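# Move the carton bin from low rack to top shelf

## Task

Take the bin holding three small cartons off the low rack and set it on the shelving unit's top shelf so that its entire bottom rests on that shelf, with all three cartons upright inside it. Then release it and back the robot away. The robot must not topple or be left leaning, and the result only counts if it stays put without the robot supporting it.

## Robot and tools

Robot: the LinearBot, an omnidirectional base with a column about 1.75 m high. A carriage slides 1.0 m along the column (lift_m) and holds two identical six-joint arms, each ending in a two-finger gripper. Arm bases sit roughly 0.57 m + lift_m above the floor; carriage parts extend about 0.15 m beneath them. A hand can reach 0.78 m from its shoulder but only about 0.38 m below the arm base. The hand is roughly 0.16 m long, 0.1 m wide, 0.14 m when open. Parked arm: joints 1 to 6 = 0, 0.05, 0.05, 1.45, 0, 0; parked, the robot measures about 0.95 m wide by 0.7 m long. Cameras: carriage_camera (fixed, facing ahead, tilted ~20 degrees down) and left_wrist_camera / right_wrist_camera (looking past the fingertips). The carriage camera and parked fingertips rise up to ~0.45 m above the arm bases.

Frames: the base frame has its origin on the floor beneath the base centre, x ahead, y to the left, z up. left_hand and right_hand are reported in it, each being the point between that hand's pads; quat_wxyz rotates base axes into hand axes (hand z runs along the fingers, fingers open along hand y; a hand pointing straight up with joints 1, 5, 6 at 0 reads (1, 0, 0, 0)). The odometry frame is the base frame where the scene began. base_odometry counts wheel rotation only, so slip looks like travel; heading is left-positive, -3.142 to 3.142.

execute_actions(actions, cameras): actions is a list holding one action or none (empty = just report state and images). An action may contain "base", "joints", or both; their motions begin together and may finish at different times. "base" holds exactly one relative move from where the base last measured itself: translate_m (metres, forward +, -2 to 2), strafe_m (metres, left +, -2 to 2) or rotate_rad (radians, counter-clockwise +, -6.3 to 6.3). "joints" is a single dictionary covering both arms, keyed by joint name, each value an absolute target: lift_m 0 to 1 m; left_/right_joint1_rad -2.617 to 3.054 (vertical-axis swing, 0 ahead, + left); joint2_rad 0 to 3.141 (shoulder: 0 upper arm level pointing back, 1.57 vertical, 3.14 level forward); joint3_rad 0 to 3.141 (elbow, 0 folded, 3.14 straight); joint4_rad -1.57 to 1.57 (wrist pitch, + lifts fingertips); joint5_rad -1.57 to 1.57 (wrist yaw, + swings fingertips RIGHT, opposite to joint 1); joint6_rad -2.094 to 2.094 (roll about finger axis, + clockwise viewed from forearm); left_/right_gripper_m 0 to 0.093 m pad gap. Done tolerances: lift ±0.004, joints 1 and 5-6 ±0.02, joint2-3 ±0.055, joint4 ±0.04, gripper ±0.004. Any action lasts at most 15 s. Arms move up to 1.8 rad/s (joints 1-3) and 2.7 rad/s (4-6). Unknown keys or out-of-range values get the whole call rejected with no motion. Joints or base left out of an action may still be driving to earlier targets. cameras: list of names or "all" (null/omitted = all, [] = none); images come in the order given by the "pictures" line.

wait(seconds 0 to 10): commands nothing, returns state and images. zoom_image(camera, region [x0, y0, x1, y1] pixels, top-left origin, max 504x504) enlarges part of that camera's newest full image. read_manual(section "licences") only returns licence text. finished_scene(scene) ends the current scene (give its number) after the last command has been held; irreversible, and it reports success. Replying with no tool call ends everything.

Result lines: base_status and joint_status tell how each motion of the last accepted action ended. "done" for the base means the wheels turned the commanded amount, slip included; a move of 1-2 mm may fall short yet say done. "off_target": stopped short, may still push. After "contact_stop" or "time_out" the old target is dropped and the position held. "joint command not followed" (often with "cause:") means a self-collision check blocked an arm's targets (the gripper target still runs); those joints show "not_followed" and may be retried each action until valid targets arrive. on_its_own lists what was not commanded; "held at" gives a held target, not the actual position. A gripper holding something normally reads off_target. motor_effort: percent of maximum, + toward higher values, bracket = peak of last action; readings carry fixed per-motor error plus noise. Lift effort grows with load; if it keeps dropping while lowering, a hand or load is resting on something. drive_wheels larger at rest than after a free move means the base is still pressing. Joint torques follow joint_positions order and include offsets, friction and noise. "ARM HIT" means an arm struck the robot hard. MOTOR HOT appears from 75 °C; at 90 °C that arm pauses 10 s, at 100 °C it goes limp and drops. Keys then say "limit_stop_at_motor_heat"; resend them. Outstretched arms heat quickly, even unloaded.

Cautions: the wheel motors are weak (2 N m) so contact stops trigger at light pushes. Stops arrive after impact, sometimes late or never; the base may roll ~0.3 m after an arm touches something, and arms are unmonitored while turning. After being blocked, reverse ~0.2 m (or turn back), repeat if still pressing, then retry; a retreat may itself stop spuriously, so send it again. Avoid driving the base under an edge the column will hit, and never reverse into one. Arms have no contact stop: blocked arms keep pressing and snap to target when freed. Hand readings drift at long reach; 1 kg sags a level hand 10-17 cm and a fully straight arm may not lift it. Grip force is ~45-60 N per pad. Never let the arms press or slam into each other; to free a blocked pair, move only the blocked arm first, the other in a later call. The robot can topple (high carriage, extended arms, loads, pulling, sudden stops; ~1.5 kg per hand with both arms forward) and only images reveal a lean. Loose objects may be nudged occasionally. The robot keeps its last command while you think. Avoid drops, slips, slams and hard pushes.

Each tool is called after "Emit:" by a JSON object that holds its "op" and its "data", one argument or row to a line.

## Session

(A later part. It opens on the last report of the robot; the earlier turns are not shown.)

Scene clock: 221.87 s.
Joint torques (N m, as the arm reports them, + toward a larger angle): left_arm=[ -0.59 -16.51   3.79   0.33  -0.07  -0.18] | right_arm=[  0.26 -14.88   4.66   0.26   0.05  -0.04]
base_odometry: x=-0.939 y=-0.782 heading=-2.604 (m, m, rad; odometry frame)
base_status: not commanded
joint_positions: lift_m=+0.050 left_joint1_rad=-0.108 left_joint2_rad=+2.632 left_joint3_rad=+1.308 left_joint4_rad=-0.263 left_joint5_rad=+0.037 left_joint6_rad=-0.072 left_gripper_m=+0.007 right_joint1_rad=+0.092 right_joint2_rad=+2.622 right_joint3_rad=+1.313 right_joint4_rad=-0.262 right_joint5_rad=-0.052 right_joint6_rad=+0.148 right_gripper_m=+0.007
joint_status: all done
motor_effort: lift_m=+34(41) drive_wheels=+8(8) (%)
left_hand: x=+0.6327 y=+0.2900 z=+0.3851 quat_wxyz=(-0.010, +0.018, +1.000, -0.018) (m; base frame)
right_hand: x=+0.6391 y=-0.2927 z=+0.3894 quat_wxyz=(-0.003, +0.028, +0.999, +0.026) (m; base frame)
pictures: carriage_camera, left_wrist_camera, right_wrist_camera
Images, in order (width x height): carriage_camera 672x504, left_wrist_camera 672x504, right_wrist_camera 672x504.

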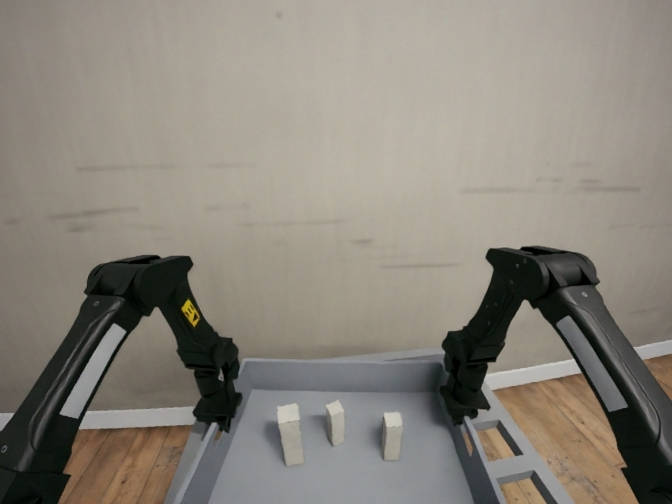

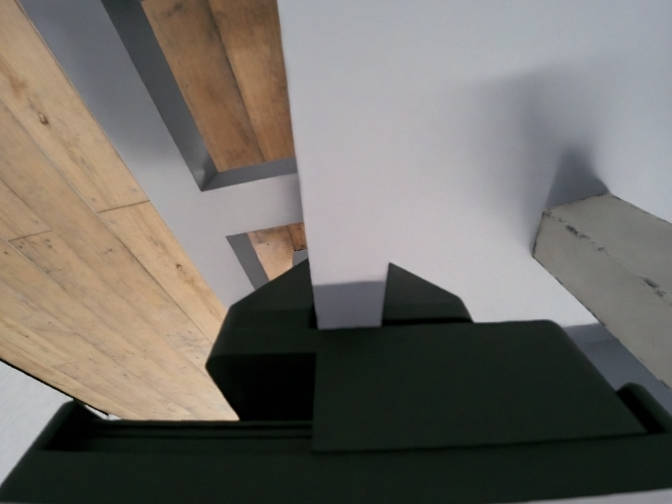

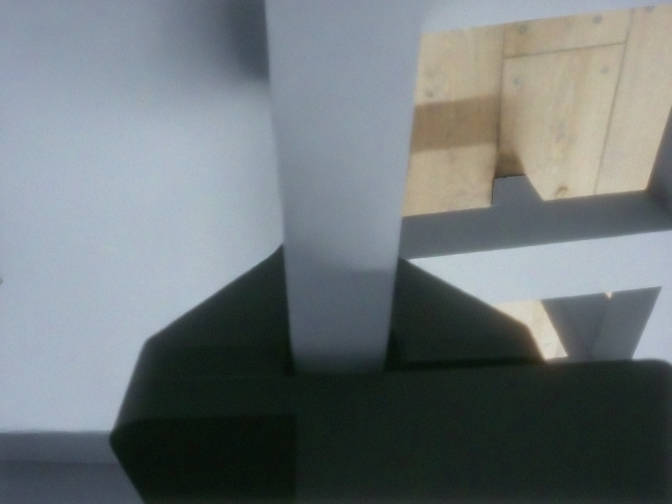

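Emit:
{"op": "execute_actions", "data": {
  "actions": [
    {"joints": {"lift_m": 0.12}}
  ],
  "cameras": []
}}

Emit:
{"op": "execute_actions", "data": {
  "actions": [
    {"base": {"translate_m": -0.6}}
  ],
  "cameras": ["carriage_camera"]
}}

Scene clock: 229.97 s.
Joint torques (N m, as the arm reports them, + toward a larger angle): left_arm=[ -0.59 -16.45   3.83   0.32  -0.05  -0.15] | right_arm=[  0.3  -14.75   4.58   0.31   0.09  -0.1 ]
base_odometry: x=-0.939 y=-0.782 heading=-2.604 (m, m, rad; odometry frame)
base_status: not commanded
joint_positions: lift_m=+0.120 left_joint1_rad=-0.108 left_joint2_rad=+2.631 left_joint3_rad=+1.308 left_joint4_rad=-0.260 left_joint5_rad=+0.037 left_joint6_rad=-0.072 left_gripper_m=+0.007 right_joint1_rad=+0.092 right_joint2_rad=+2.621 right_joint3_rad=+1.313 right_joint4_rad=-0.259 right_joint5_rad=-0.051 right_joint6_rad=+0.148 right_gripper_m=+0.007
joint_status: all done
motor_effort: lift_m=+34(41) drive_wheels=+8(9) (%)
left_hand: x=+0.6338 y=+0.2900 z=+0.4555 quat_wxyz=(-0.008, +0.018, +1.000, -0.018) (m; base frame)
right_hand: x=+0.6401 y=-0.2927 z=+0.4596 quat_wxyz=(-0.001, +0.028, +0.999, +0.026) (m; base frame)
pictures: none
No camera images: the call's "cameras" was empty. Leave "cameras" out to get every camera's image.

Scene clock: 233.43 s.
Joint torques (N m, as the arm reports them, + toward a larger angle): left_arm=[ -0.57 -16.45   3.71   0.32  -0.05  -0.15] | right_arm=[  0.29 -14.65   4.6    0.27   0.05  -0.04]
base_odometry: x=-0.424 y=-0.476 heading=-2.605 (m, m, rad; odometry frame)
base_status: done
joint_positions: lift_m=+0.120 left_joint1_rad=-0.108 left_joint2_rad=+2.631 left_joint3_rad=+1.308 left_joint4_rad=-0.260 left_joint5_rad=+0.036 left_joint6_rad=-0.072 left_gripper_m=+0.007 right_joint1_rad=+0.092 right_joint2_rad=+2.621 right_joint3_rad=+1.313 right_joint4_rad=-0.258 right_joint5_rad=-0.051 right_joint6_rad=+0.147 right_gripper_m=+0.007
joint_status: not commanded
motor_effort: lift_m=+34(34) drive_wheels=-9(58) (%)
left_hand: x=+0.6339 y=+0.2901 z=+0.4555 quat_wxyz=(-0.008, +0.018, +1.000, -0.018) (m; base frame)
right_hand: x=+0.6403 y=-0.2927 z=+0.4596 quat_wxyz=(-0.001, +0.027, +0.999, +0.026) (m; base frame)
pictures: carriage_camera
Images, in order (width x height): carriage_camera 672x504.

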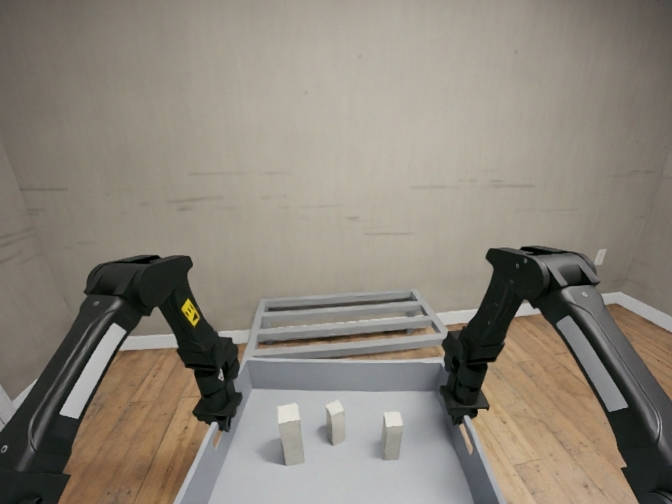

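Emit:
{"op": "execute_actions", "data": {
  "actions": [
    {"base": {"rotate_rad": -1.5}}
  ],
  "cameras": ["carriage_camera"]
}}

Emit:
{"op": "execute_actions", "data": {
  "actions": [
    {"base": {"rotate_rad": -1.46}}
  ],
  "cameras": ["carriage_camera"]
}}

Scene clock: 245.03 s.
Joint torques (N m, as the arm reports them, + toward a larger angle): left_arm=[ -0.55 -16.44   3.8    0.23  -0.06  -0.15] | right_arm=[  0.44 -14.74   4.4    0.21   0.03  -0.03]
base_odometry: x=-0.424 y=-0.476 heading=+2.179 (m, m, rad; odometry frame)
base_status: done
joint_positions: lift_m=+0.120 left_joint1_rad=-0.109 left_joint2_rad=+2.631 left_joint3_rad=+1.308 left_joint4_rad=-0.250 left_joint5_rad=+0.036 left_joint6_rad=-0.073 left_gripper_m=+0.007 right_joint1_rad=+0.090 right_joint2_rad=+2.621 right_joint3_rad=+1.313 right_joint4_rad=-0.249 right_joint5_rad=-0.051 right_joint6_rad=+0.146 right_gripper_m=+0.007
joint_status: not commanded
motor_effort: lift_m=+35(34) drive_wheels=+7(47) (%)
left_hand: x=+0.6362 y=+0.2895 z=+0.4555 quat_wxyz=(-0.003, +0.018, +1.000, -0.018) (m; base frame)
right_hand: x=+0.6426 y=-0.2932 z=+0.4596 quat_wxyz=(+0.004, +0.027, +0.999, +0.026) (m; base frame)
pictures: carriage_camera
Images, in order (width x height): carriage_camera 672x504.

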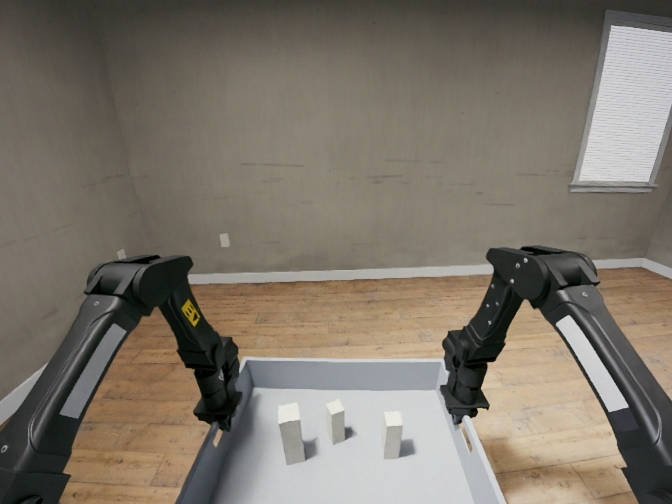

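Scene clock: 248.13 s.
Joint torques (N m, as the arm reports them, + toward a larger angle): left_arm=[ -0.62 -16.49   3.83   0.23  -0.05  -0.13] | right_arm=[  0.52 -14.92   4.38   0.16   0.01  -0.04]
base_odometry: x=-0.424 y=-0.476 heading=+0.719 (m, m, rad; odometry frame)
base_status: done
joint_positions: lift_m=+0.120 left_joint1_rad=-0.108 left_joint2_rad=+2.631 left_joint3_rad=+1.308 left_joint4_rad=-0.249 left_joint5_rad=+0.036 left_joint6_rad=-0.073 left_gripper_m=+0.007 right_joint1_rad=+0.091 right_joint2_rad=+2.621 right_joint3_rad=+1.313 right_joint4_rad=-0.248 right_joint5_rad=-0.051 right_joint6_rad=+0.146 right_gripper_m=+0.007
joint_status: not commanded
motor_effort: lift_m=+34(34) drive_wheels=+7(57) (%)
left_hand: x=+0.6365 y=+0.2897 z=+0.4555 quat_wxyz=(-0.002, +0.018, +1.000, -0.018) (m; base frame)
right_hand: x=+0.6428 y=-0.2931 z=+0.4596 quat_wxyz=(+0.004, +0.027, +0.999, +0.026) (m; base frame)
pictures: carriage_camera
Images, in order (width x height): carriage_camera 672x504.

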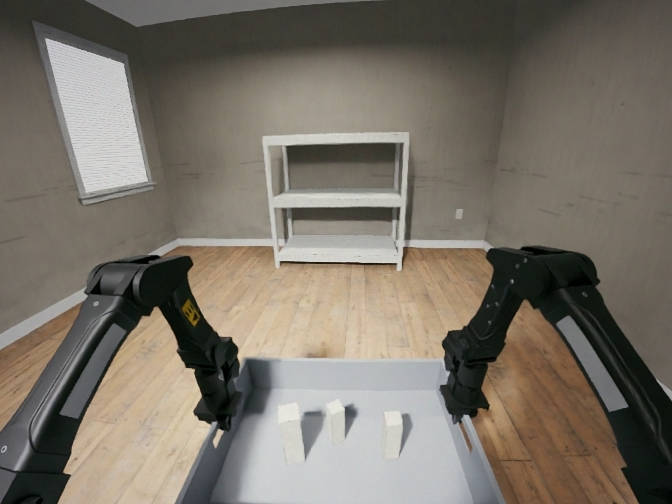

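Emit:
{"op": "execute_actions", "data": {
  "actions": [
    {"base": {"translate_m": 1.3}, "joints": {"left_joint2_rad": 2.526, "left_joint4_rad": -0.358, "right_joint2_rad": 2.526, "right_joint4_rad": -0.358}}
  ],
  "cameras": ["carriage_camera"]
}}

Scene clock: 264.63 s.
Joint torques (N m, as the arm reports them, + toward a larger angle): left_arm=[ -0.61 -17.09   4.22   0.29  -0.07  -0.15] | right_arm=[  0.5  -15.54   4.95   0.25   0.04  -0.01]
base_odometry: x=+0.556 y=+0.379 heading=+0.718 (m, m, rad; odometry frame)
base_status: done
joint_positions: lift_m=+0.120 left_joint1_rad=-0.107 left_joint2_rad=+2.559 left_joint3_rad=+1.308 left_joint4_rad=-0.340 left_joint5_rad=+0.037 left_joint6_rad=-0.071 left_gripper_m=+0.007 right_joint1_rad=+0.091 right_joint2_rad=+2.549 right_joint3_rad=+1.313 right_joint4_rad=-0.339 right_joint5_rad=-0.051 right_joint6_rad=+0.146 right_gripper_m=+0.007
joint_status: all done
motor_effort: lift_m=+35(35) drive_wheels=-8(47) (%)
left_hand: x=+0.6377 y=+0.2897 z=+0.4809 quat_wxyz=(-0.012, +0.018, +1.000, -0.018) (m; base frame)
right_hand: x=+0.6438 y=-0.2929 z=+0.4851 quat_wxyz=(-0.005, +0.028, +0.999, +0.025) (m; base frame)
pictures: carriage_camera
Images, in order (width x height): carriage_camera 672x504.

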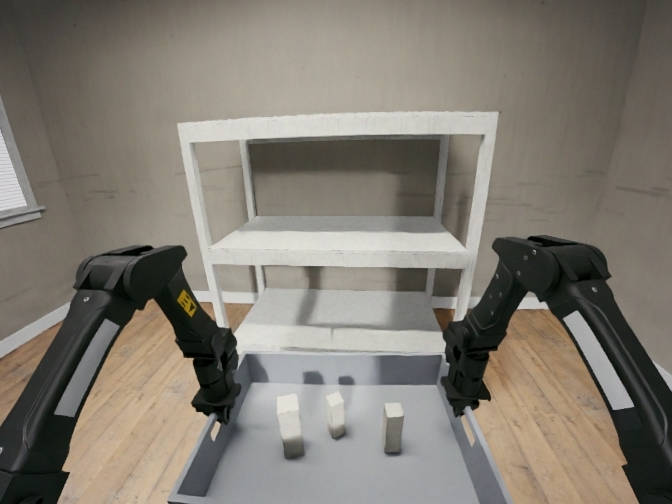

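Emit:
{"op": "execute_actions", "data": {
  "actions": [
    {"joints": {"lift_m": 0.4, "left_joint2_rad": 2.426, "left_joint4_rad": -0.446, "right_joint2_rad": 2.426, "right_joint4_rad": -0.446}}
  ],
  "cameras": []
}}

Emit:
{"op": "execute_actions", "data": {
  "actions": [
    {"joints": {"lift_m": 0.65, "left_joint2_rad": 2.326, "left_joint4_rad": -0.546, "right_joint2_rad": 2.326, "right_joint4_rad": -0.546}}
  ],
  "cameras": ["carriage_camera"]
}}

Scene clock: 273.47 s.
Joint torques (N m, as the arm reports them, + toward a larger angle): left_arm=[ -0.71 -16.32   4.8    0.32  -0.03  -0.19] | right_arm=[  0.53 -14.53   5.64   0.26   0.04   0.01]
base_odometry: x=+0.556 y=+0.379 heading=+0.718 (m, m, rad; odometry frame)
base_status: not commanded
joint_positions: lift_m=+0.400 left_joint1_rad=-0.106 left_joint2_rad=+2.451 left_joint3_rad=+1.308 left_joint4_rad=-0.425 left_joint5_rad=+0.035 left_joint6_rad=-0.069 left_gripper_m=+0.007 right_joint1_rad=+0.089 right_joint2_rad=+2.440 right_joint3_rad=+1.313 right_joint4_rad=-0.424 right_joint5_rad=-0.048 right_joint6_rad=+0.145 right_gripper_m=+0.007
joint_status: all done
motor_effort: lift_m=+34(42) drive_wheels=-6(10) (%)
left_hand: x=+0.6489 y=+0.2896 z=+0.7996 quat_wxyz=(+0.000, +0.018, +1.000, -0.017) (m; base frame)
right_hand: x=+0.6546 y=-0.2930 z=+0.8043 quat_wxyz=(+0.007, +0.028, +0.999, +0.025) (m; base frame)
pictures: none
No camera images: the call's "cameras" was empty. Leave "cameras" out to get every camera's image.

Scene clock: 275.00 s.
Joint torques (N m, as the arm reports them, + toward a larger angle): left_arm=[ -0.74 -16.18   5.21   0.34  -0.03  -0.2 ] | right_arm=[  0.6  -14.6    5.98   0.34   0.05  -0.02]
base_odometry: x=+0.556 y=+0.379 heading=+0.718 (m, m, rad; odometry frame)
base_status: not commanded
joint_positions: lift_m=+0.650 left_joint1_rad=-0.106 left_joint2_rad=+2.352 left_joint3_rad=+1.308 left_joint4_rad=-0.528 left_joint5_rad=+0.035 left_joint6_rad=-0.068 left_gripper_m=+0.007 right_joint1_rad=+0.089 right_joint2_rad=+2.342 right_joint3_rad=+1.313 right_joint4_rad=-0.525 right_joint5_rad=-0.049 right_joint6_rad=+0.146 right_gripper_m=+0.007
joint_status: all done
motor_effort: lift_m=+34(43) drive_wheels=-5(6) (%)
left_hand: x=+0.6492 y=+0.2896 z=+1.0854 quat_wxyz=(-0.002, +0.019, +1.000, -0.017) (m; base frame)
right_hand: x=+0.6545 y=-0.2929 z=+1.0898 quat_wxyz=(+0.005, +0.028, +0.999, +0.025) (m; base frame)
pictures: carriage_camera
Images, in order (width x height): carriage_camera 672x504.

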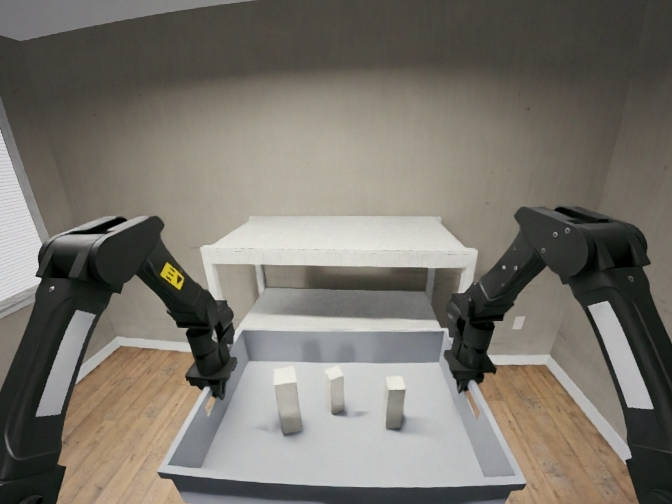

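Emit:
{"op": "execute_actions", "data": {
  "actions": [
    {"joints": {"lift_m": 0.8, "left_joint2_rad": 2.226, "left_joint4_rad": -0.65, "right_joint2_rad": 2.226, "right_joint4_rad": -0.65}}
  ],
  "cameras": []
}}

Emit:
{"op": "execute_actions", "data": {
  "actions": [
    {"joints": {"lift_m": 0.93, "left_joint2_rad": 2.126, "left_joint4_rad": -0.75, "right_joint2_rad": 2.126, "right_joint4_rad": -0.75}}
  ]
}}

Scene clock: 288.33 s.
Joint torques (N m, as the arm reports them, + toward a larger angle): left_arm=[ -0.78 -15.67   5.66   0.33  -0.02  -0.21] | right_arm=[  0.58 -14.29   6.5    0.28   0.05  -0.04]
base_odometry: x=+0.556 y=+0.379 heading=+0.718 (m, m, rad; odometry frame)
base_status: not commanded
joint_positions: lift_m=+0.800 left_joint1_rad=-0.106 left_joint2_rad=+2.250 left_joint3_rad=+1.308 left_joint4_rad=-0.631 left_joint5_rad=+0.035 left_joint6_rad=-0.068 left_gripper_m=+0.007 right_joint1_rad=+0.089 right_joint2_rad=+2.241 right_joint3_rad=+1.313 right_joint4_rad=-0.628 right_joint5_rad=-0.050 right_joint6_rad=+0.147 right_gripper_m=+0.007
joint_status: all done
motor_effort: lift_m=+34(42) drive_wheels=-5(6) (%)
left_hand: x=+0.6463 y=+0.2898 z=+1.2719 quat_wxyz=(-0.003, +0.019, +1.000, -0.017) (m; base frame)
right_hand: x=+0.6512 y=-0.2930 z=+1.2762 quat_wxyz=(+0.004, +0.029, +0.999, +0.026) (m; base frame)
pictures: none
No camera images: the call's "cameras" was empty. Leave "cameras" out to get every camera's image.

Scene clock: 289.40 s.
Joint torques (N m, as the arm reports them, + toward a larger angle): left_arm=[ -0.77 -15.08   6.     0.33  -0.04  -0.19] | right_arm=[  0.48 -13.75   7.08   0.24   0.13  -0.06]
base_odometry: x=+0.556 y=+0.379 heading=+0.718 (m, m, rad; odometry frame)
base_status: not commanded
joint_positions: lift_m=+0.930 left_joint1_rad=-0.106 left_joint2_rad=+2.150 left_joint3_rad=+1.308 left_joint4_rad=-0.730 left_joint5_rad=+0.036 left_joint6_rad=-0.068 left_gripper_m=+0.007 right_joint1_rad=+0.090 right_joint2_rad=+2.141 right_joint3_rad=+1.313 right_joint4_rad=-0.727 right_joint5_rad=-0.052 right_joint6_rad=+0.148 right_gripper_m=+0.007
joint_status: all done
motor_effort: lift_m=+34(42) drive_wheels=-5(6) (%)
left_hand: x=+0.6404 y=+0.2902 z=+1.4376 quat_wxyz=(-0.002, +0.019, +1.000, -0.018) (m; base frame)
right_hand: x=+0.6450 y=-0.2931 z=+1.4418 quat_wxyz=(+0.005, +0.029, +0.999, +0.027) (m; base frame)
pictures: carriage_camera, left_wrist_camera, right_wrist_camera
Images, in order (width x height): carriage_camera 672x504, left_wrist_camera 672x504, right_wrist_camera 672x504.

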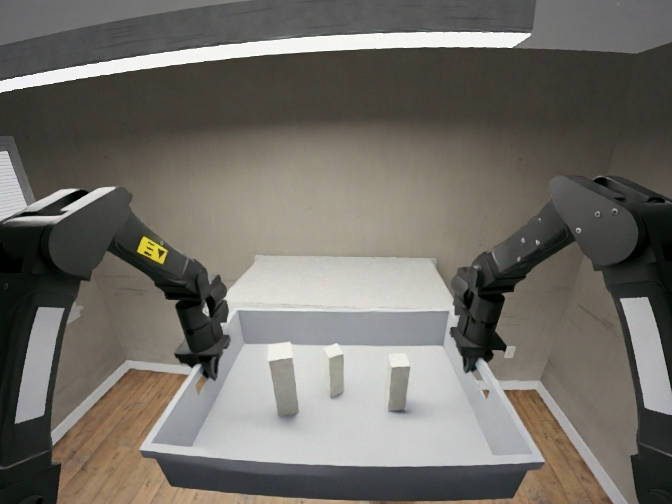

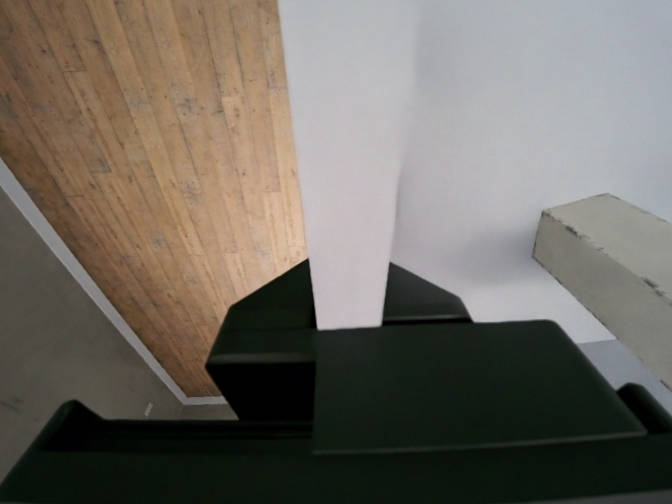

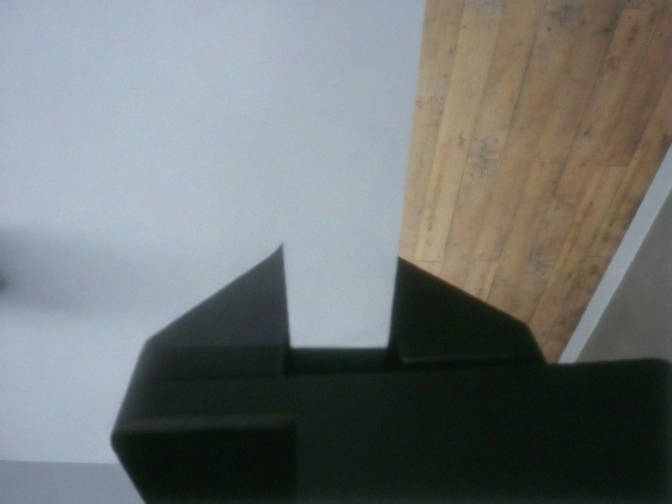

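Emit:
{"op": "execute_actions", "data": {
  "actions": [
    {"base": {"translate_m": 0.6}}
  ]
}}

Scene clock: 300.10 s.
Joint torques (N m, as the arm reports them, + toward a larger angle): left_arm=[ -0.67 -15.1    6.     0.32  -0.04  -0.21] | right_arm=[  0.52 -13.61   6.91   0.3    0.05  -0.05]
base_odometry: x=+1.008 y=+0.774 heading=+0.718 (m, m, rad; odometry frame)
base_status: done
joint_positions: lift_m=+0.930 left_joint1_rad=-0.106 left_joint2_rad=+2.150 left_joint3_rad=+1.308 left_joint4_rad=-0.730 left_joint5_rad=+0.036 left_joint6_rad=-0.068 left_gripper_m=+0.007 right_joint1_rad=+0.090 right_joint2_rad=+2.141 right_joint3_rad=+1.313 right_joint4_rad=-0.726 right_joint5_rad=-0.052 right_joint6_rad=+0.148 right_gripper_m=+0.007
joint_status: not commanded
motor_effort: lift_m=+35(34) drive_wheels=-10(50) (%)
left_hand: x=+0.6406 y=+0.2901 z=+1.4376 quat_wxyz=(-0.002, +0.019, +1.000, -0.018) (m; base frame)
right_hand: x=+0.6451 y=-0.2930 z=+1.4418 quat_wxyz=(+0.005, +0.029, +0.999, +0.027) (m; base frame)
pictures: carriage_camera, left_wrist_camera, right_wrist_camera
Images, in order (width x height): carriage_camera 672x504, left_wrist_camera 672x504, right_wrist_camera 672x504.

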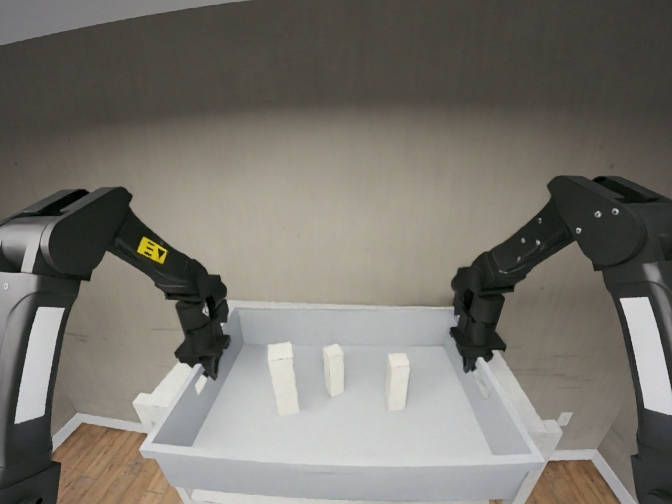

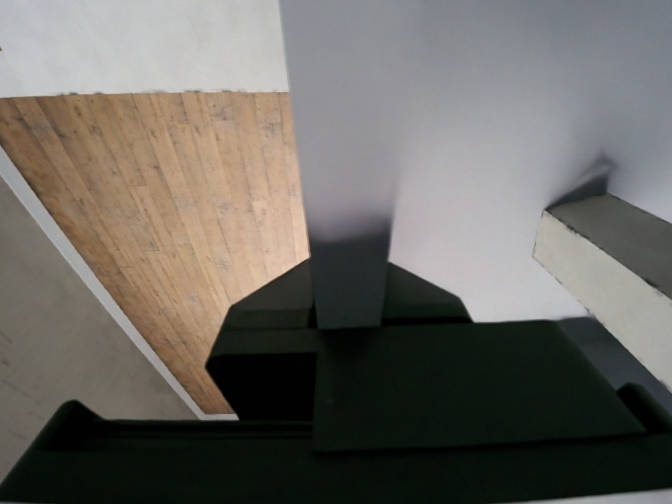

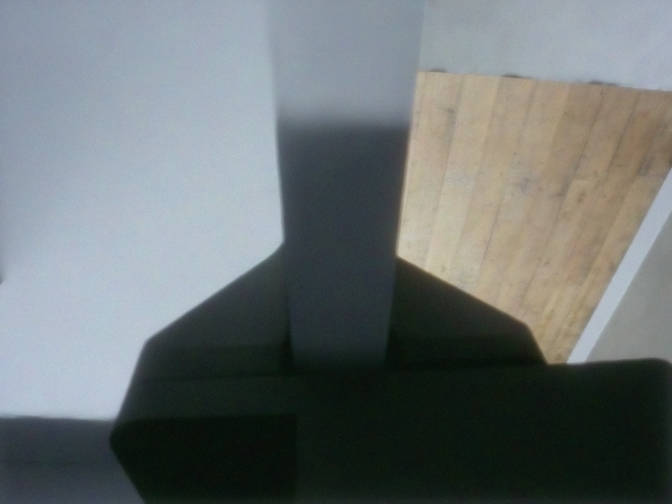

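Emit:
{"op": "execute_actions", "data": {
  "actions": [
    {"base": {"translate_m": 0.27}}
  ]
}}

Scene clock: 311.37 s.
Joint torques (N m, as the arm reports them, + toward a larger angle): left_arm=[ -0.75 -15.07   6.03   0.31  -0.04  -0.2 ] | right_arm=[  0.47 -13.51   7.18   0.23   0.05  -0.03]
base_odometry: x=+1.212 y=+0.951 heading=+0.717 (m, m, rad; odometry frame)
base_status: done
joint_positions: lift_m=+0.930 left_joint1_rad=-0.106 left_joint2_rad=+2.150 left_joint3_rad=+1.308 left_joint4_rad=-0.729 left_joint5_rad=+0.036 left_joint6_rad=-0.068 left_gripper_m=+0.007 right_joint1_rad=+0.090 right_joint2_rad=+2.141 right_joint3_rad=+1.313 right_joint4_rad=-0.726 right_joint5_rad=-0.052 right_joint6_rad=+0.149 right_gripper_m=+0.007
joint_status: not commanded
motor_effort: lift_m=+34(34) drive_wheels=-10(50) (%)
left_hand: x=+0.6407 y=+0.2901 z=+1.4376 quat_wxyz=(-0.002, +0.019, +1.000, -0.018) (m; base frame)
right_hand: x=+0.6452 y=-0.2930 z=+1.4418 quat_wxyz=(+0.005, +0.029, +0.999, +0.027) (m; base frame)
pictures: carriage_camera, left_wrist_camera, right_wrist_camera
Images, in order (width x height): carriage_camera 672x504, left_wrist_camera 672x504, right_wrist_camera 672x504.

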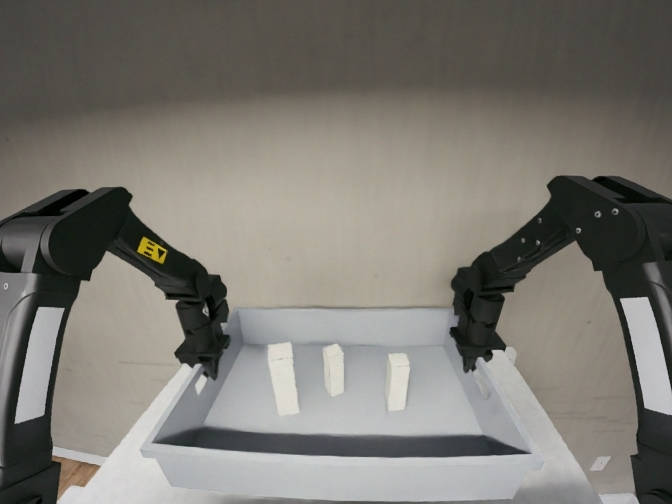

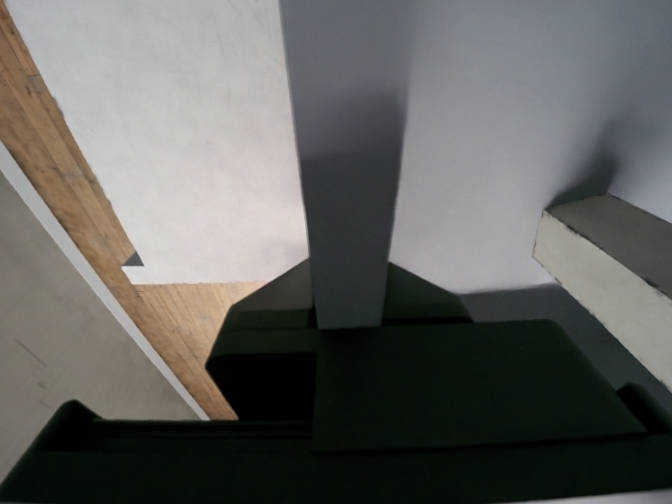

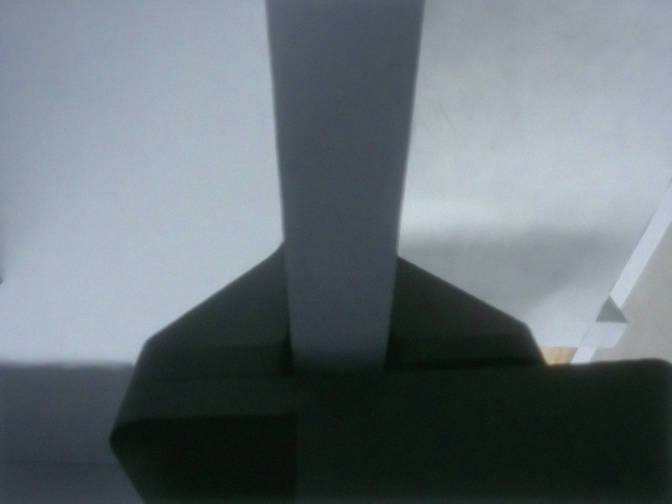

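Emit:
{"op": "execute_actions", "data": {
  "actions": [
    {"joints": {"lift_m": 0.87}}
  ]
}}

Scene clock: 314.70 s.
Joint torques (N m, as the arm reports them, + toward a larger angle): left_arm=[ -0.69 -16.21   5.93   0.25  -0.06  -0.2 ] | right_arm=[  0.48 -14.28   7.12   0.25   0.13  -0.11]
base_odometry: x=+1.212 y=+0.951 heading=+0.717 (m, m, rad; odometry frame)
base_status: not commanded
joint_positions: lift_m=+0.870 left_joint1_rad=-0.106 left_joint2_rad=+2.162 left_joint3_rad=+1.308 left_joint4_rad=-0.729 left_joint5_rad=+0.037 left_joint6_rad=-0.068 left_gripper_m=+0.007 right_joint1_rad=+0.090 right_joint2_rad=+2.152 right_joint3_rad=+1.313 right_joint4_rad=-0.726 right_joint5_rad=-0.052 right_joint6_rad=+0.149 right_gripper_m=+0.007
joint_status: all done
motor_effort: lift_m=+35(37) drive_wheels=-7(9) (%)
left_hand: x=+0.6388 y=+0.2901 z=+1.3732 quat_wxyz=(-0.007, +0.019, +1.000, -0.018) (m; base frame)
right_hand: x=+0.6433 y=-0.2931 z=+1.3778 quat_wxyz=(+0.000, +0.029, +0.999, +0.026) (m; base frame)
pictures: carriage_camera, left_wrist_camera, right_wrist_camera
Images, in order (width x height): carriage_camera 672x504, left_wrist_camera 672x504, right_wrist_camera 672x504.

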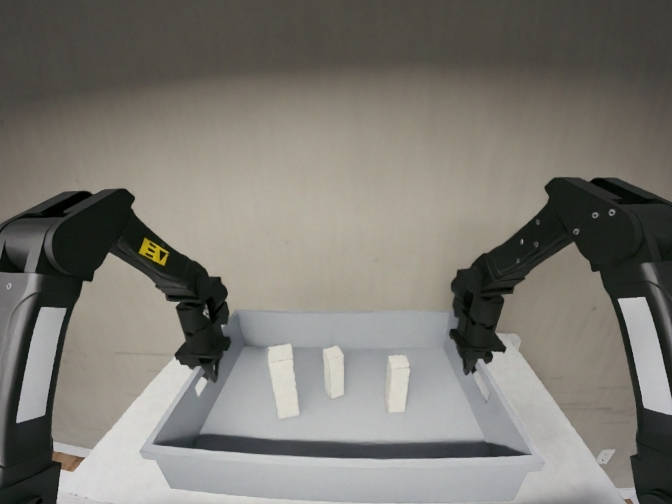

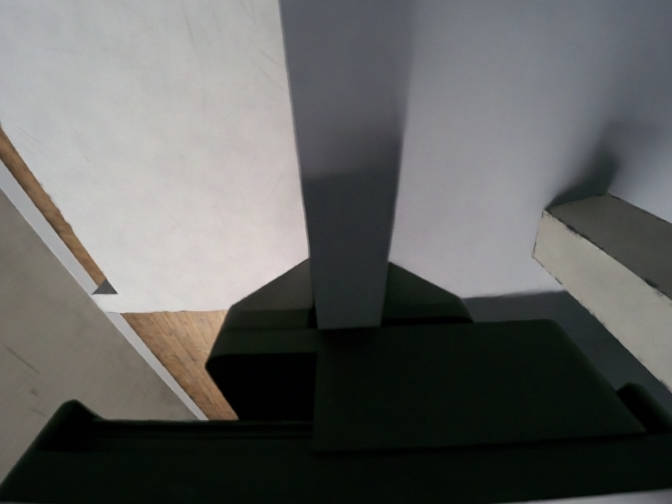

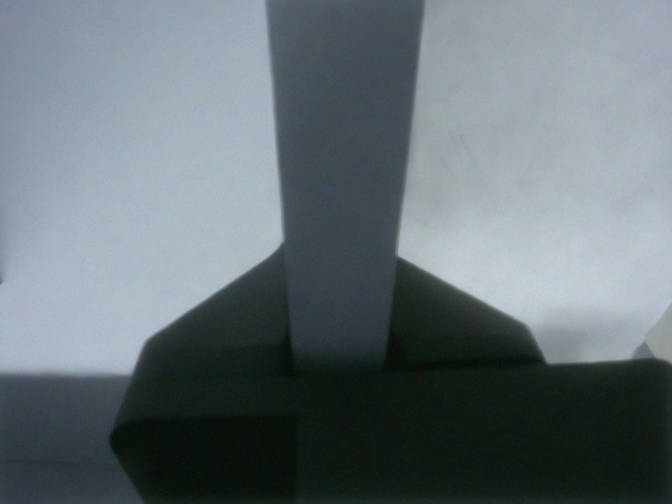

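Emit:
{"op": "execute_actions", "data": {
  "actions": [
    {"base": {"translate_m": 0.05}}
  ],
  "cameras": []
}}

Emit:
{"op": "execute_actions", "data": {
  "actions": [
    {"joints": {"lift_m": 0.845}}
  ]
}}

Scene clock: 322.30 s.
Joint torques (N m, as the arm reports them, + toward a larger angle): left_arm=[ -0.67 -16.28   5.94   0.27  -0.06  -0.2 ] | right_arm=[  0.38 -14.37   7.18   0.2    0.06  -0.05]
base_odometry: x=+1.249 y=+0.984 heading=+0.716 (m, m, rad; odometry frame)
base_status: done
joint_positions: lift_m=+0.870 left_joint1_rad=-0.106 left_joint2_rad=+2.162 left_joint3_rad=+1.308 left_joint4_rad=-0.727 left_joint5_rad=+0.037 left_joint6_rad=-0.068 left_gripper_m=+0.007 right_joint1_rad=+0.090 right_joint2_rad=+2.152 right_joint3_rad=+1.313 right_joint4_rad=-0.725 right_joint5_rad=-0.052 right_joint6_rad=+0.149 right_gripper_m=+0.007
joint_status: not commanded
motor_effort: lift_m=+35(35) drive_wheels=-6(53) (%)
left_hand: x=+0.6392 y=+0.2901 z=+1.3732 quat_wxyz=(-0.007, +0.019, +1.000, -0.018) (m; base frame)
right_hand: x=+0.6436 y=-0.2931 z=+1.3778 quat_wxyz=(+0.000, +0.029, +0.999, +0.026) (m; base frame)
pictures: none
No camera images: the call's "cameras" was empty. Leave "cameras" out to get every camera's image.

Scene clock: 322.90 s.
Joint torques (N m, as the arm reports them, + toward a larger angle): left_arm=[ -0.76 -16.26   5.92   0.27  -0.05  -0.19] | right_arm=[  0.31 -14.71   6.88   0.22   0.02  -0.04]
base_odometry: x=+1.249 y=+0.984 heading=+0.716 (m, m, rad; odometry frame)
base_status: not commanded
joint_positions: lift_m=+0.845 left_joint1_rad=-0.106 left_joint2_rad=+2.163 left_joint3_rad=+1.308 left_joint4_rad=-0.729 left_joint5_rad=+0.037 left_joint6_rad=-0.068 left_gripper_m=+0.007 right_joint1_rad=+0.090 right_joint2_rad=+2.153 right_joint3_rad=+1.313 right_joint4_rad=-0.726 right_joint5_rad=-0.052 right_joint6_rad=+0.149 right_gripper_m=+0.007
joint_status: all done
motor_effort: lift_m=+35(39) drive_wheels=-6(7) (%)
left_hand: x=+0.6386 y=+0.2901 z=+1.3480 quat_wxyz=(-0.008, +0.019, +1.000, -0.018) (m; base frame)
right_hand: x=+0.6431 y=-0.2931 z=+1.3524 quat_wxyz=(-0.001, +0.029, +0.999, +0.026) (m; base frame)
pictures: carriage_camera, left_wrist_camera, right_wrist_camera
Images, in order (width x height): carriage_camera 672x504, left_wrist_camera 672x504, right_wrist_camera 672x504.

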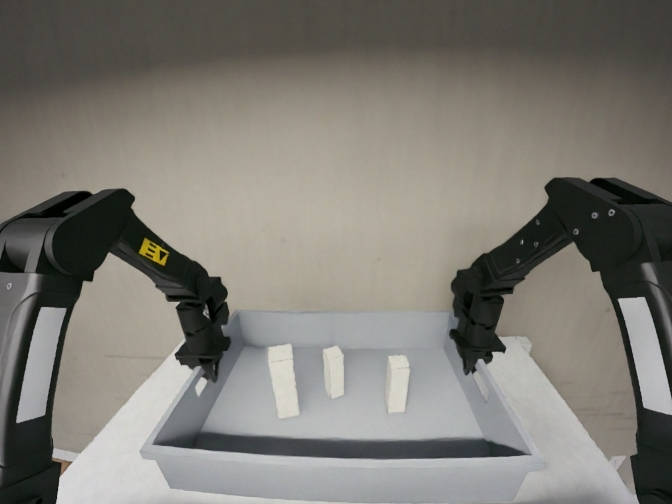

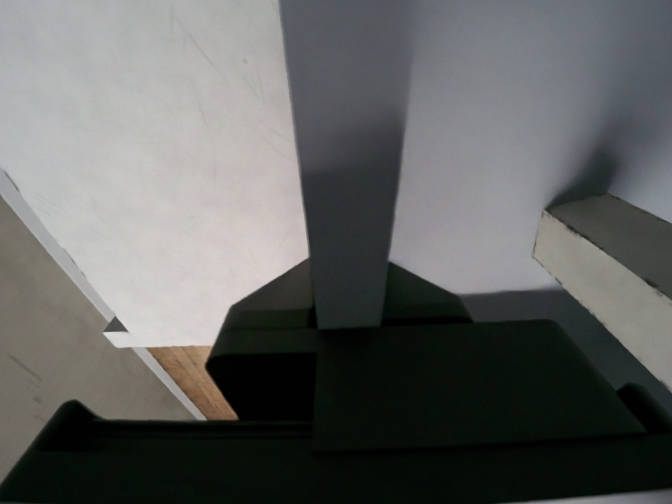

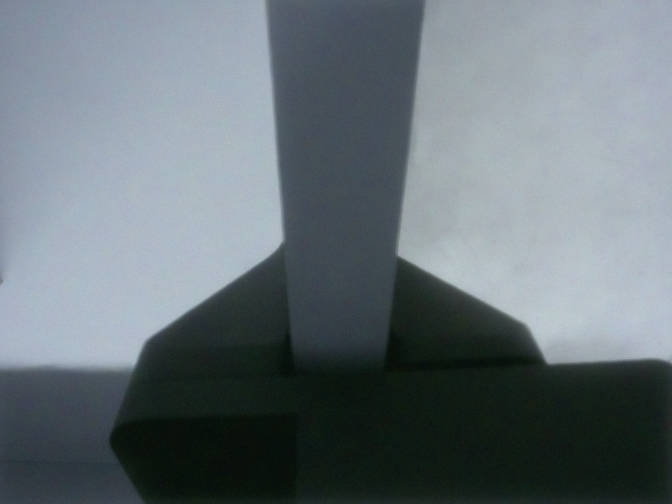

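Emit:
{"op": "execute_actions", "data": {
  "actions": [
    {"joints": {"lift_m": 0.83}}
  ],
  "cameras": ["carriage_camera"]
}}

Scene clock: 326.67 s.
Joint torques (N m, as the arm reports them, + toward a larger angle): left_arm=[ -0.7  -16.26   5.95   0.3   -0.06  -0.2 ] | right_arm=[  0.38 -14.6    6.91   0.27   0.07  -0.1 ]
base_odometry: x=+1.249 y=+0.984 heading=+0.716 (m, m, rad; odometry frame)
base_status: not commanded
joint_positions: lift_m=+0.830 left_joint1_rad=-0.106 left_joint2_rad=+2.162 left_joint3_rad=+1.308 left_joint4_rad=-0.730 left_joint5_rad=+0.037 left_joint6_rad=-0.068 left_gripper_m=+0.007 right_joint1_rad=+0.090 right_joint2_rad=+2.152 right_joint3_rad=+1.313 right_joint4_rad=-0.728 right_joint5_rad=-0.052 right_joint6_rad=+0.149 right_gripper_m=+0.007
joint_status: all done
motor_effort: lift_m=+35(37) drive_wheels=+5(7) (%)
left_hand: x=+0.6385 y=+0.2902 z=+1.3331 quat_wxyz=(-0.008, +0.019, +1.000, -0.018) (m; base frame)
right_hand: x=+0.6429 y=-0.2931 z=+1.3378 quat_wxyz=(-0.001, +0.029, +0.999, +0.026) (m; base frame)
pictures: carriage_camera
Images, in order (width x height): carriage_camera 672x504.

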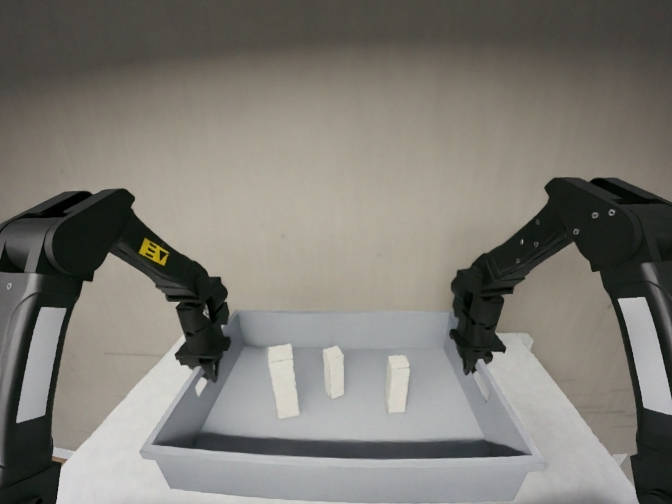

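Emit:
{"op": "execute_actions", "data": {
  "actions": [
    {"joints": {"lift_m": 0.815}}
  ],
  "cameras": ["carriage_camera"]
}}

Scene clock: 329.63 s.
Joint torques (N m, as the arm reports them, + toward a larger angle): left_arm=[ -0.72 -16.22   6.08   0.27  -0.06  -0.19] | right_arm=[  0.54 -14.48   6.9    0.29   0.07  -0.08]
base_odometry: x=+1.249 y=+0.984 heading=+0.716 (m, m, rad; odometry frame)
base_status: not commanded
joint_positions: lift_m=+0.815 left_joint1_rad=-0.106 left_joint2_rad=+2.162 left_joint3_rad=+1.308 left_joint4_rad=-0.730 left_joint5_rad=+0.037 left_joint6_rad=-0.068 left_gripper_m=+0.007 right_joint1_rad=+0.090 right_joint2_rad=+2.152 right_joint3_rad=+1.313 right_joint4_rad=-0.728 right_joint5_rad=-0.052 right_joint6_rad=+0.149 right_gripper_m=+0.007
joint_status: all done
motor_effort: lift_m=+35(38) drive_wheels=+5(6) (%)
left_hand: x=+0.6384 y=+0.2902 z=+1.3181 quat_wxyz=(-0.008, +0.019, +1.000, -0.018) (m; base frame)
right_hand: x=+0.6428 y=-0.2932 z=+1.3228 quat_wxyz=(-0.001, +0.029, +0.999, +0.026) (m; base frame)
pictures: carriage_camera
Images, in order (width x height): carriage_camera 672x504.

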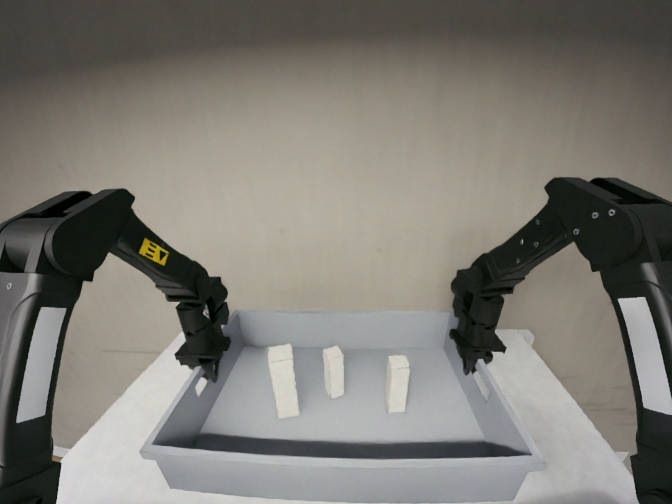

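Emit:
{"op": "execute_actions", "data": {
  "actions": [
    {"joints": {"lift_m": 0.80}}
  ],
  "cameras": ["carriage_camera", "left_wrist_camera"]
}}

Scene clock: 332.77 s.
Joint torques (N m, as the arm reports them, + toward a larger angle): left_arm=[ -0.68 -16.23   5.95   0.31  -0.07  -0.21] | right_arm=[  0.47 -14.42   7.13   0.25   0.07  -0.06]
base_odometry: x=+1.249 y=+0.984 heading=+0.716 (m, m, rad; odometry frame)
base_status: not commanded
joint_positions: lift_m=+0.800 left_joint1_rad=-0.106 left_joint2_rad=+2.162 left_joint3_rad=+1.308 left_joint4_rad=-0.730 left_joint5_rad=+0.037 left_joint6_rad=-0.068 left_gripper_m=+0.007 right_joint1_rad=+0.090 right_joint2_rad=+2.152 right_joint3_rad=+1.313 right_joint4_rad=-0.728 right_joint5_rad=-0.052 right_joint6_rad=+0.149 right_gripper_m=+0.007
joint_status: all done
motor_effort: lift_m=+35(38) drive_wheels=-5(7) (%)
left_hand: x=+0.6384 y=+0.2901 z=+1.3031 quat_wxyz=(-0.008, +0.019, +1.000, -0.018) (m; base frame)
right_hand: x=+0.6429 y=-0.2931 z=+1.3079 quat_wxyz=(-0.001, +0.029, +0.999, +0.026) (m; base frame)
pictures: carriage_camera, left_wrist_camera
Images, in order (width x height): carriage_camera 672x504, left_wrist_camera 672x504.

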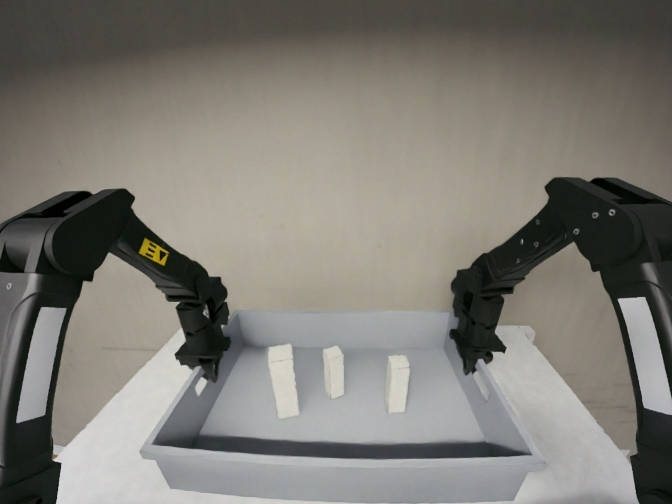

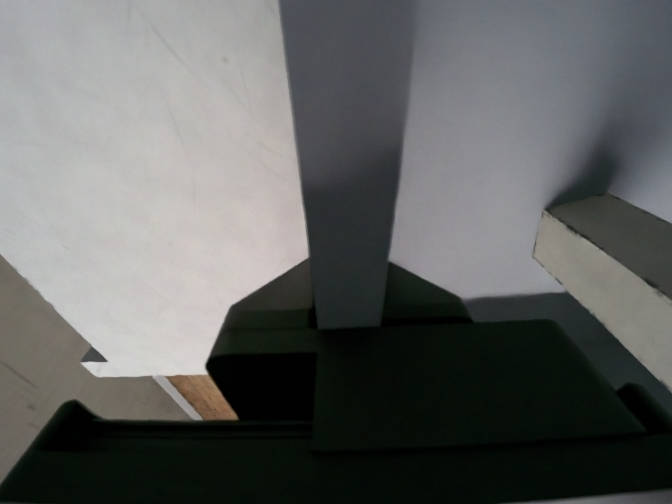

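Emit:
{"op": "execute_actions", "data": {
  "actions": [
    {"joints": {"lift_m": 0.788}}
  ],
  "cameras": ["carriage_camera"]
}}

Scene clock: 337.20 s.
Joint torques (N m, as the arm reports them, + toward a larger angle): left_arm=[ -0.79 -16.15   5.97   0.31  -0.05  -0.2 ] | right_arm=[  0.38 -14.48   6.92   0.28   0.07  -0.07]
base_odometry: x=+1.249 y=+0.984 heading=+0.716 (m, m, rad; odometry frame)
base_status: not commanded
joint_positions: lift_m=+0.788 left_joint1_rad=-0.106 left_joint2_rad=+2.162 left_joint3_rad=+1.308 left_joint4_rad=-0.730 left_joint5_rad=+0.037 left_joint6_rad=-0.068 left_gripper_m=+0.007 right_joint1_rad=+0.090 right_joint2_rad=+2.151 right_joint3_rad=+1.313 right_joint4_rad=-0.728 right_joint5_rad=-0.052 right_joint6_rad=+0.149 right_gripper_m=+0.007
joint_status: all done
motor_effort: lift_m=+35(38) drive_wheels=-5(5) (%)
left_hand: x=+0.6384 y=+0.2902 z=+1.2914 quat_wxyz=(-0.008, +0.019, +1.000, -0.018) (m; base frame)
right_hand: x=+0.6429 y=-0.2931 z=+1.2961 quat_wxyz=(-0.001, +0.029, +0.999, +0.026) (m; base frame)
pictures: carriage_camera
Images, in order (width x height): carriage_camera 672x504.

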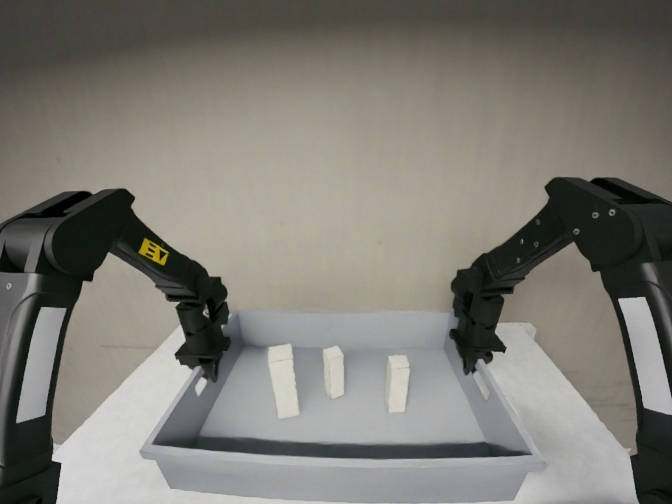

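Emit:
{"op": "execute_actions", "data": {
  "actions": [
    {"joints": {"lift_m": 0.776}}
  ],
  "cameras": ["carriage_camera"]
}}

Scene clock: 340.03 s.
Joint torques (N m, as the arm reports them, + toward a larger angle): left_arm=[ -0.73 -15.58   5.95   0.32  -0.03  -0.2 ] | right_arm=[  0.55 -13.71   6.96   0.28   0.11  -0.04]
base_odometry: x=+1.249 y=+0.984 heading=+0.716 (m, m, rad; odometry frame)
base_status: not commanded
joint_positions: lift_m=+0.776 left_joint1_rad=-0.106 left_joint2_rad=+2.155 left_joint3_rad=+1.308 left_joint4_rad=-0.733 left_joint5_rad=+0.037 left_joint6_rad=-0.068 left_gripper_m=+0.007 right_joint1_rad=+0.090 right_joint2_rad=+2.146 right_joint3_rad=+1.313 right_joint4_rad=-0.729 right_joint5_rad=-0.052 right_joint6_rad=+0.149 right_gripper_m=+0.007
joint_status: all done
motor_effort: lift_m=+34(37) drive_wheels=-7(7) (%)
left_hand: x=+0.6389 y=+0.2902 z=+1.2816 quat_wxyz=(-0.006, +0.019, +1.000, -0.018) (m; base frame)
right_hand: x=+0.6435 y=-0.2930 z=+1.2859 quat_wxyz=(+0.001, +0.029, +0.999, +0.026) (m; base frame)
pictures: carriage_camera
Images, in order (width x height): carriage_camera 672x504.

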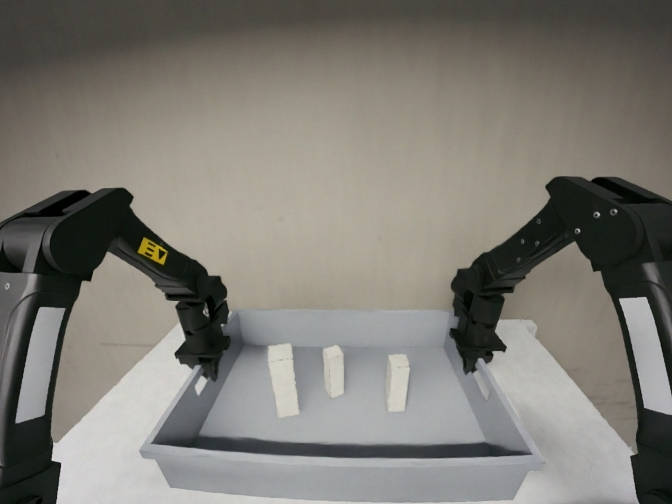

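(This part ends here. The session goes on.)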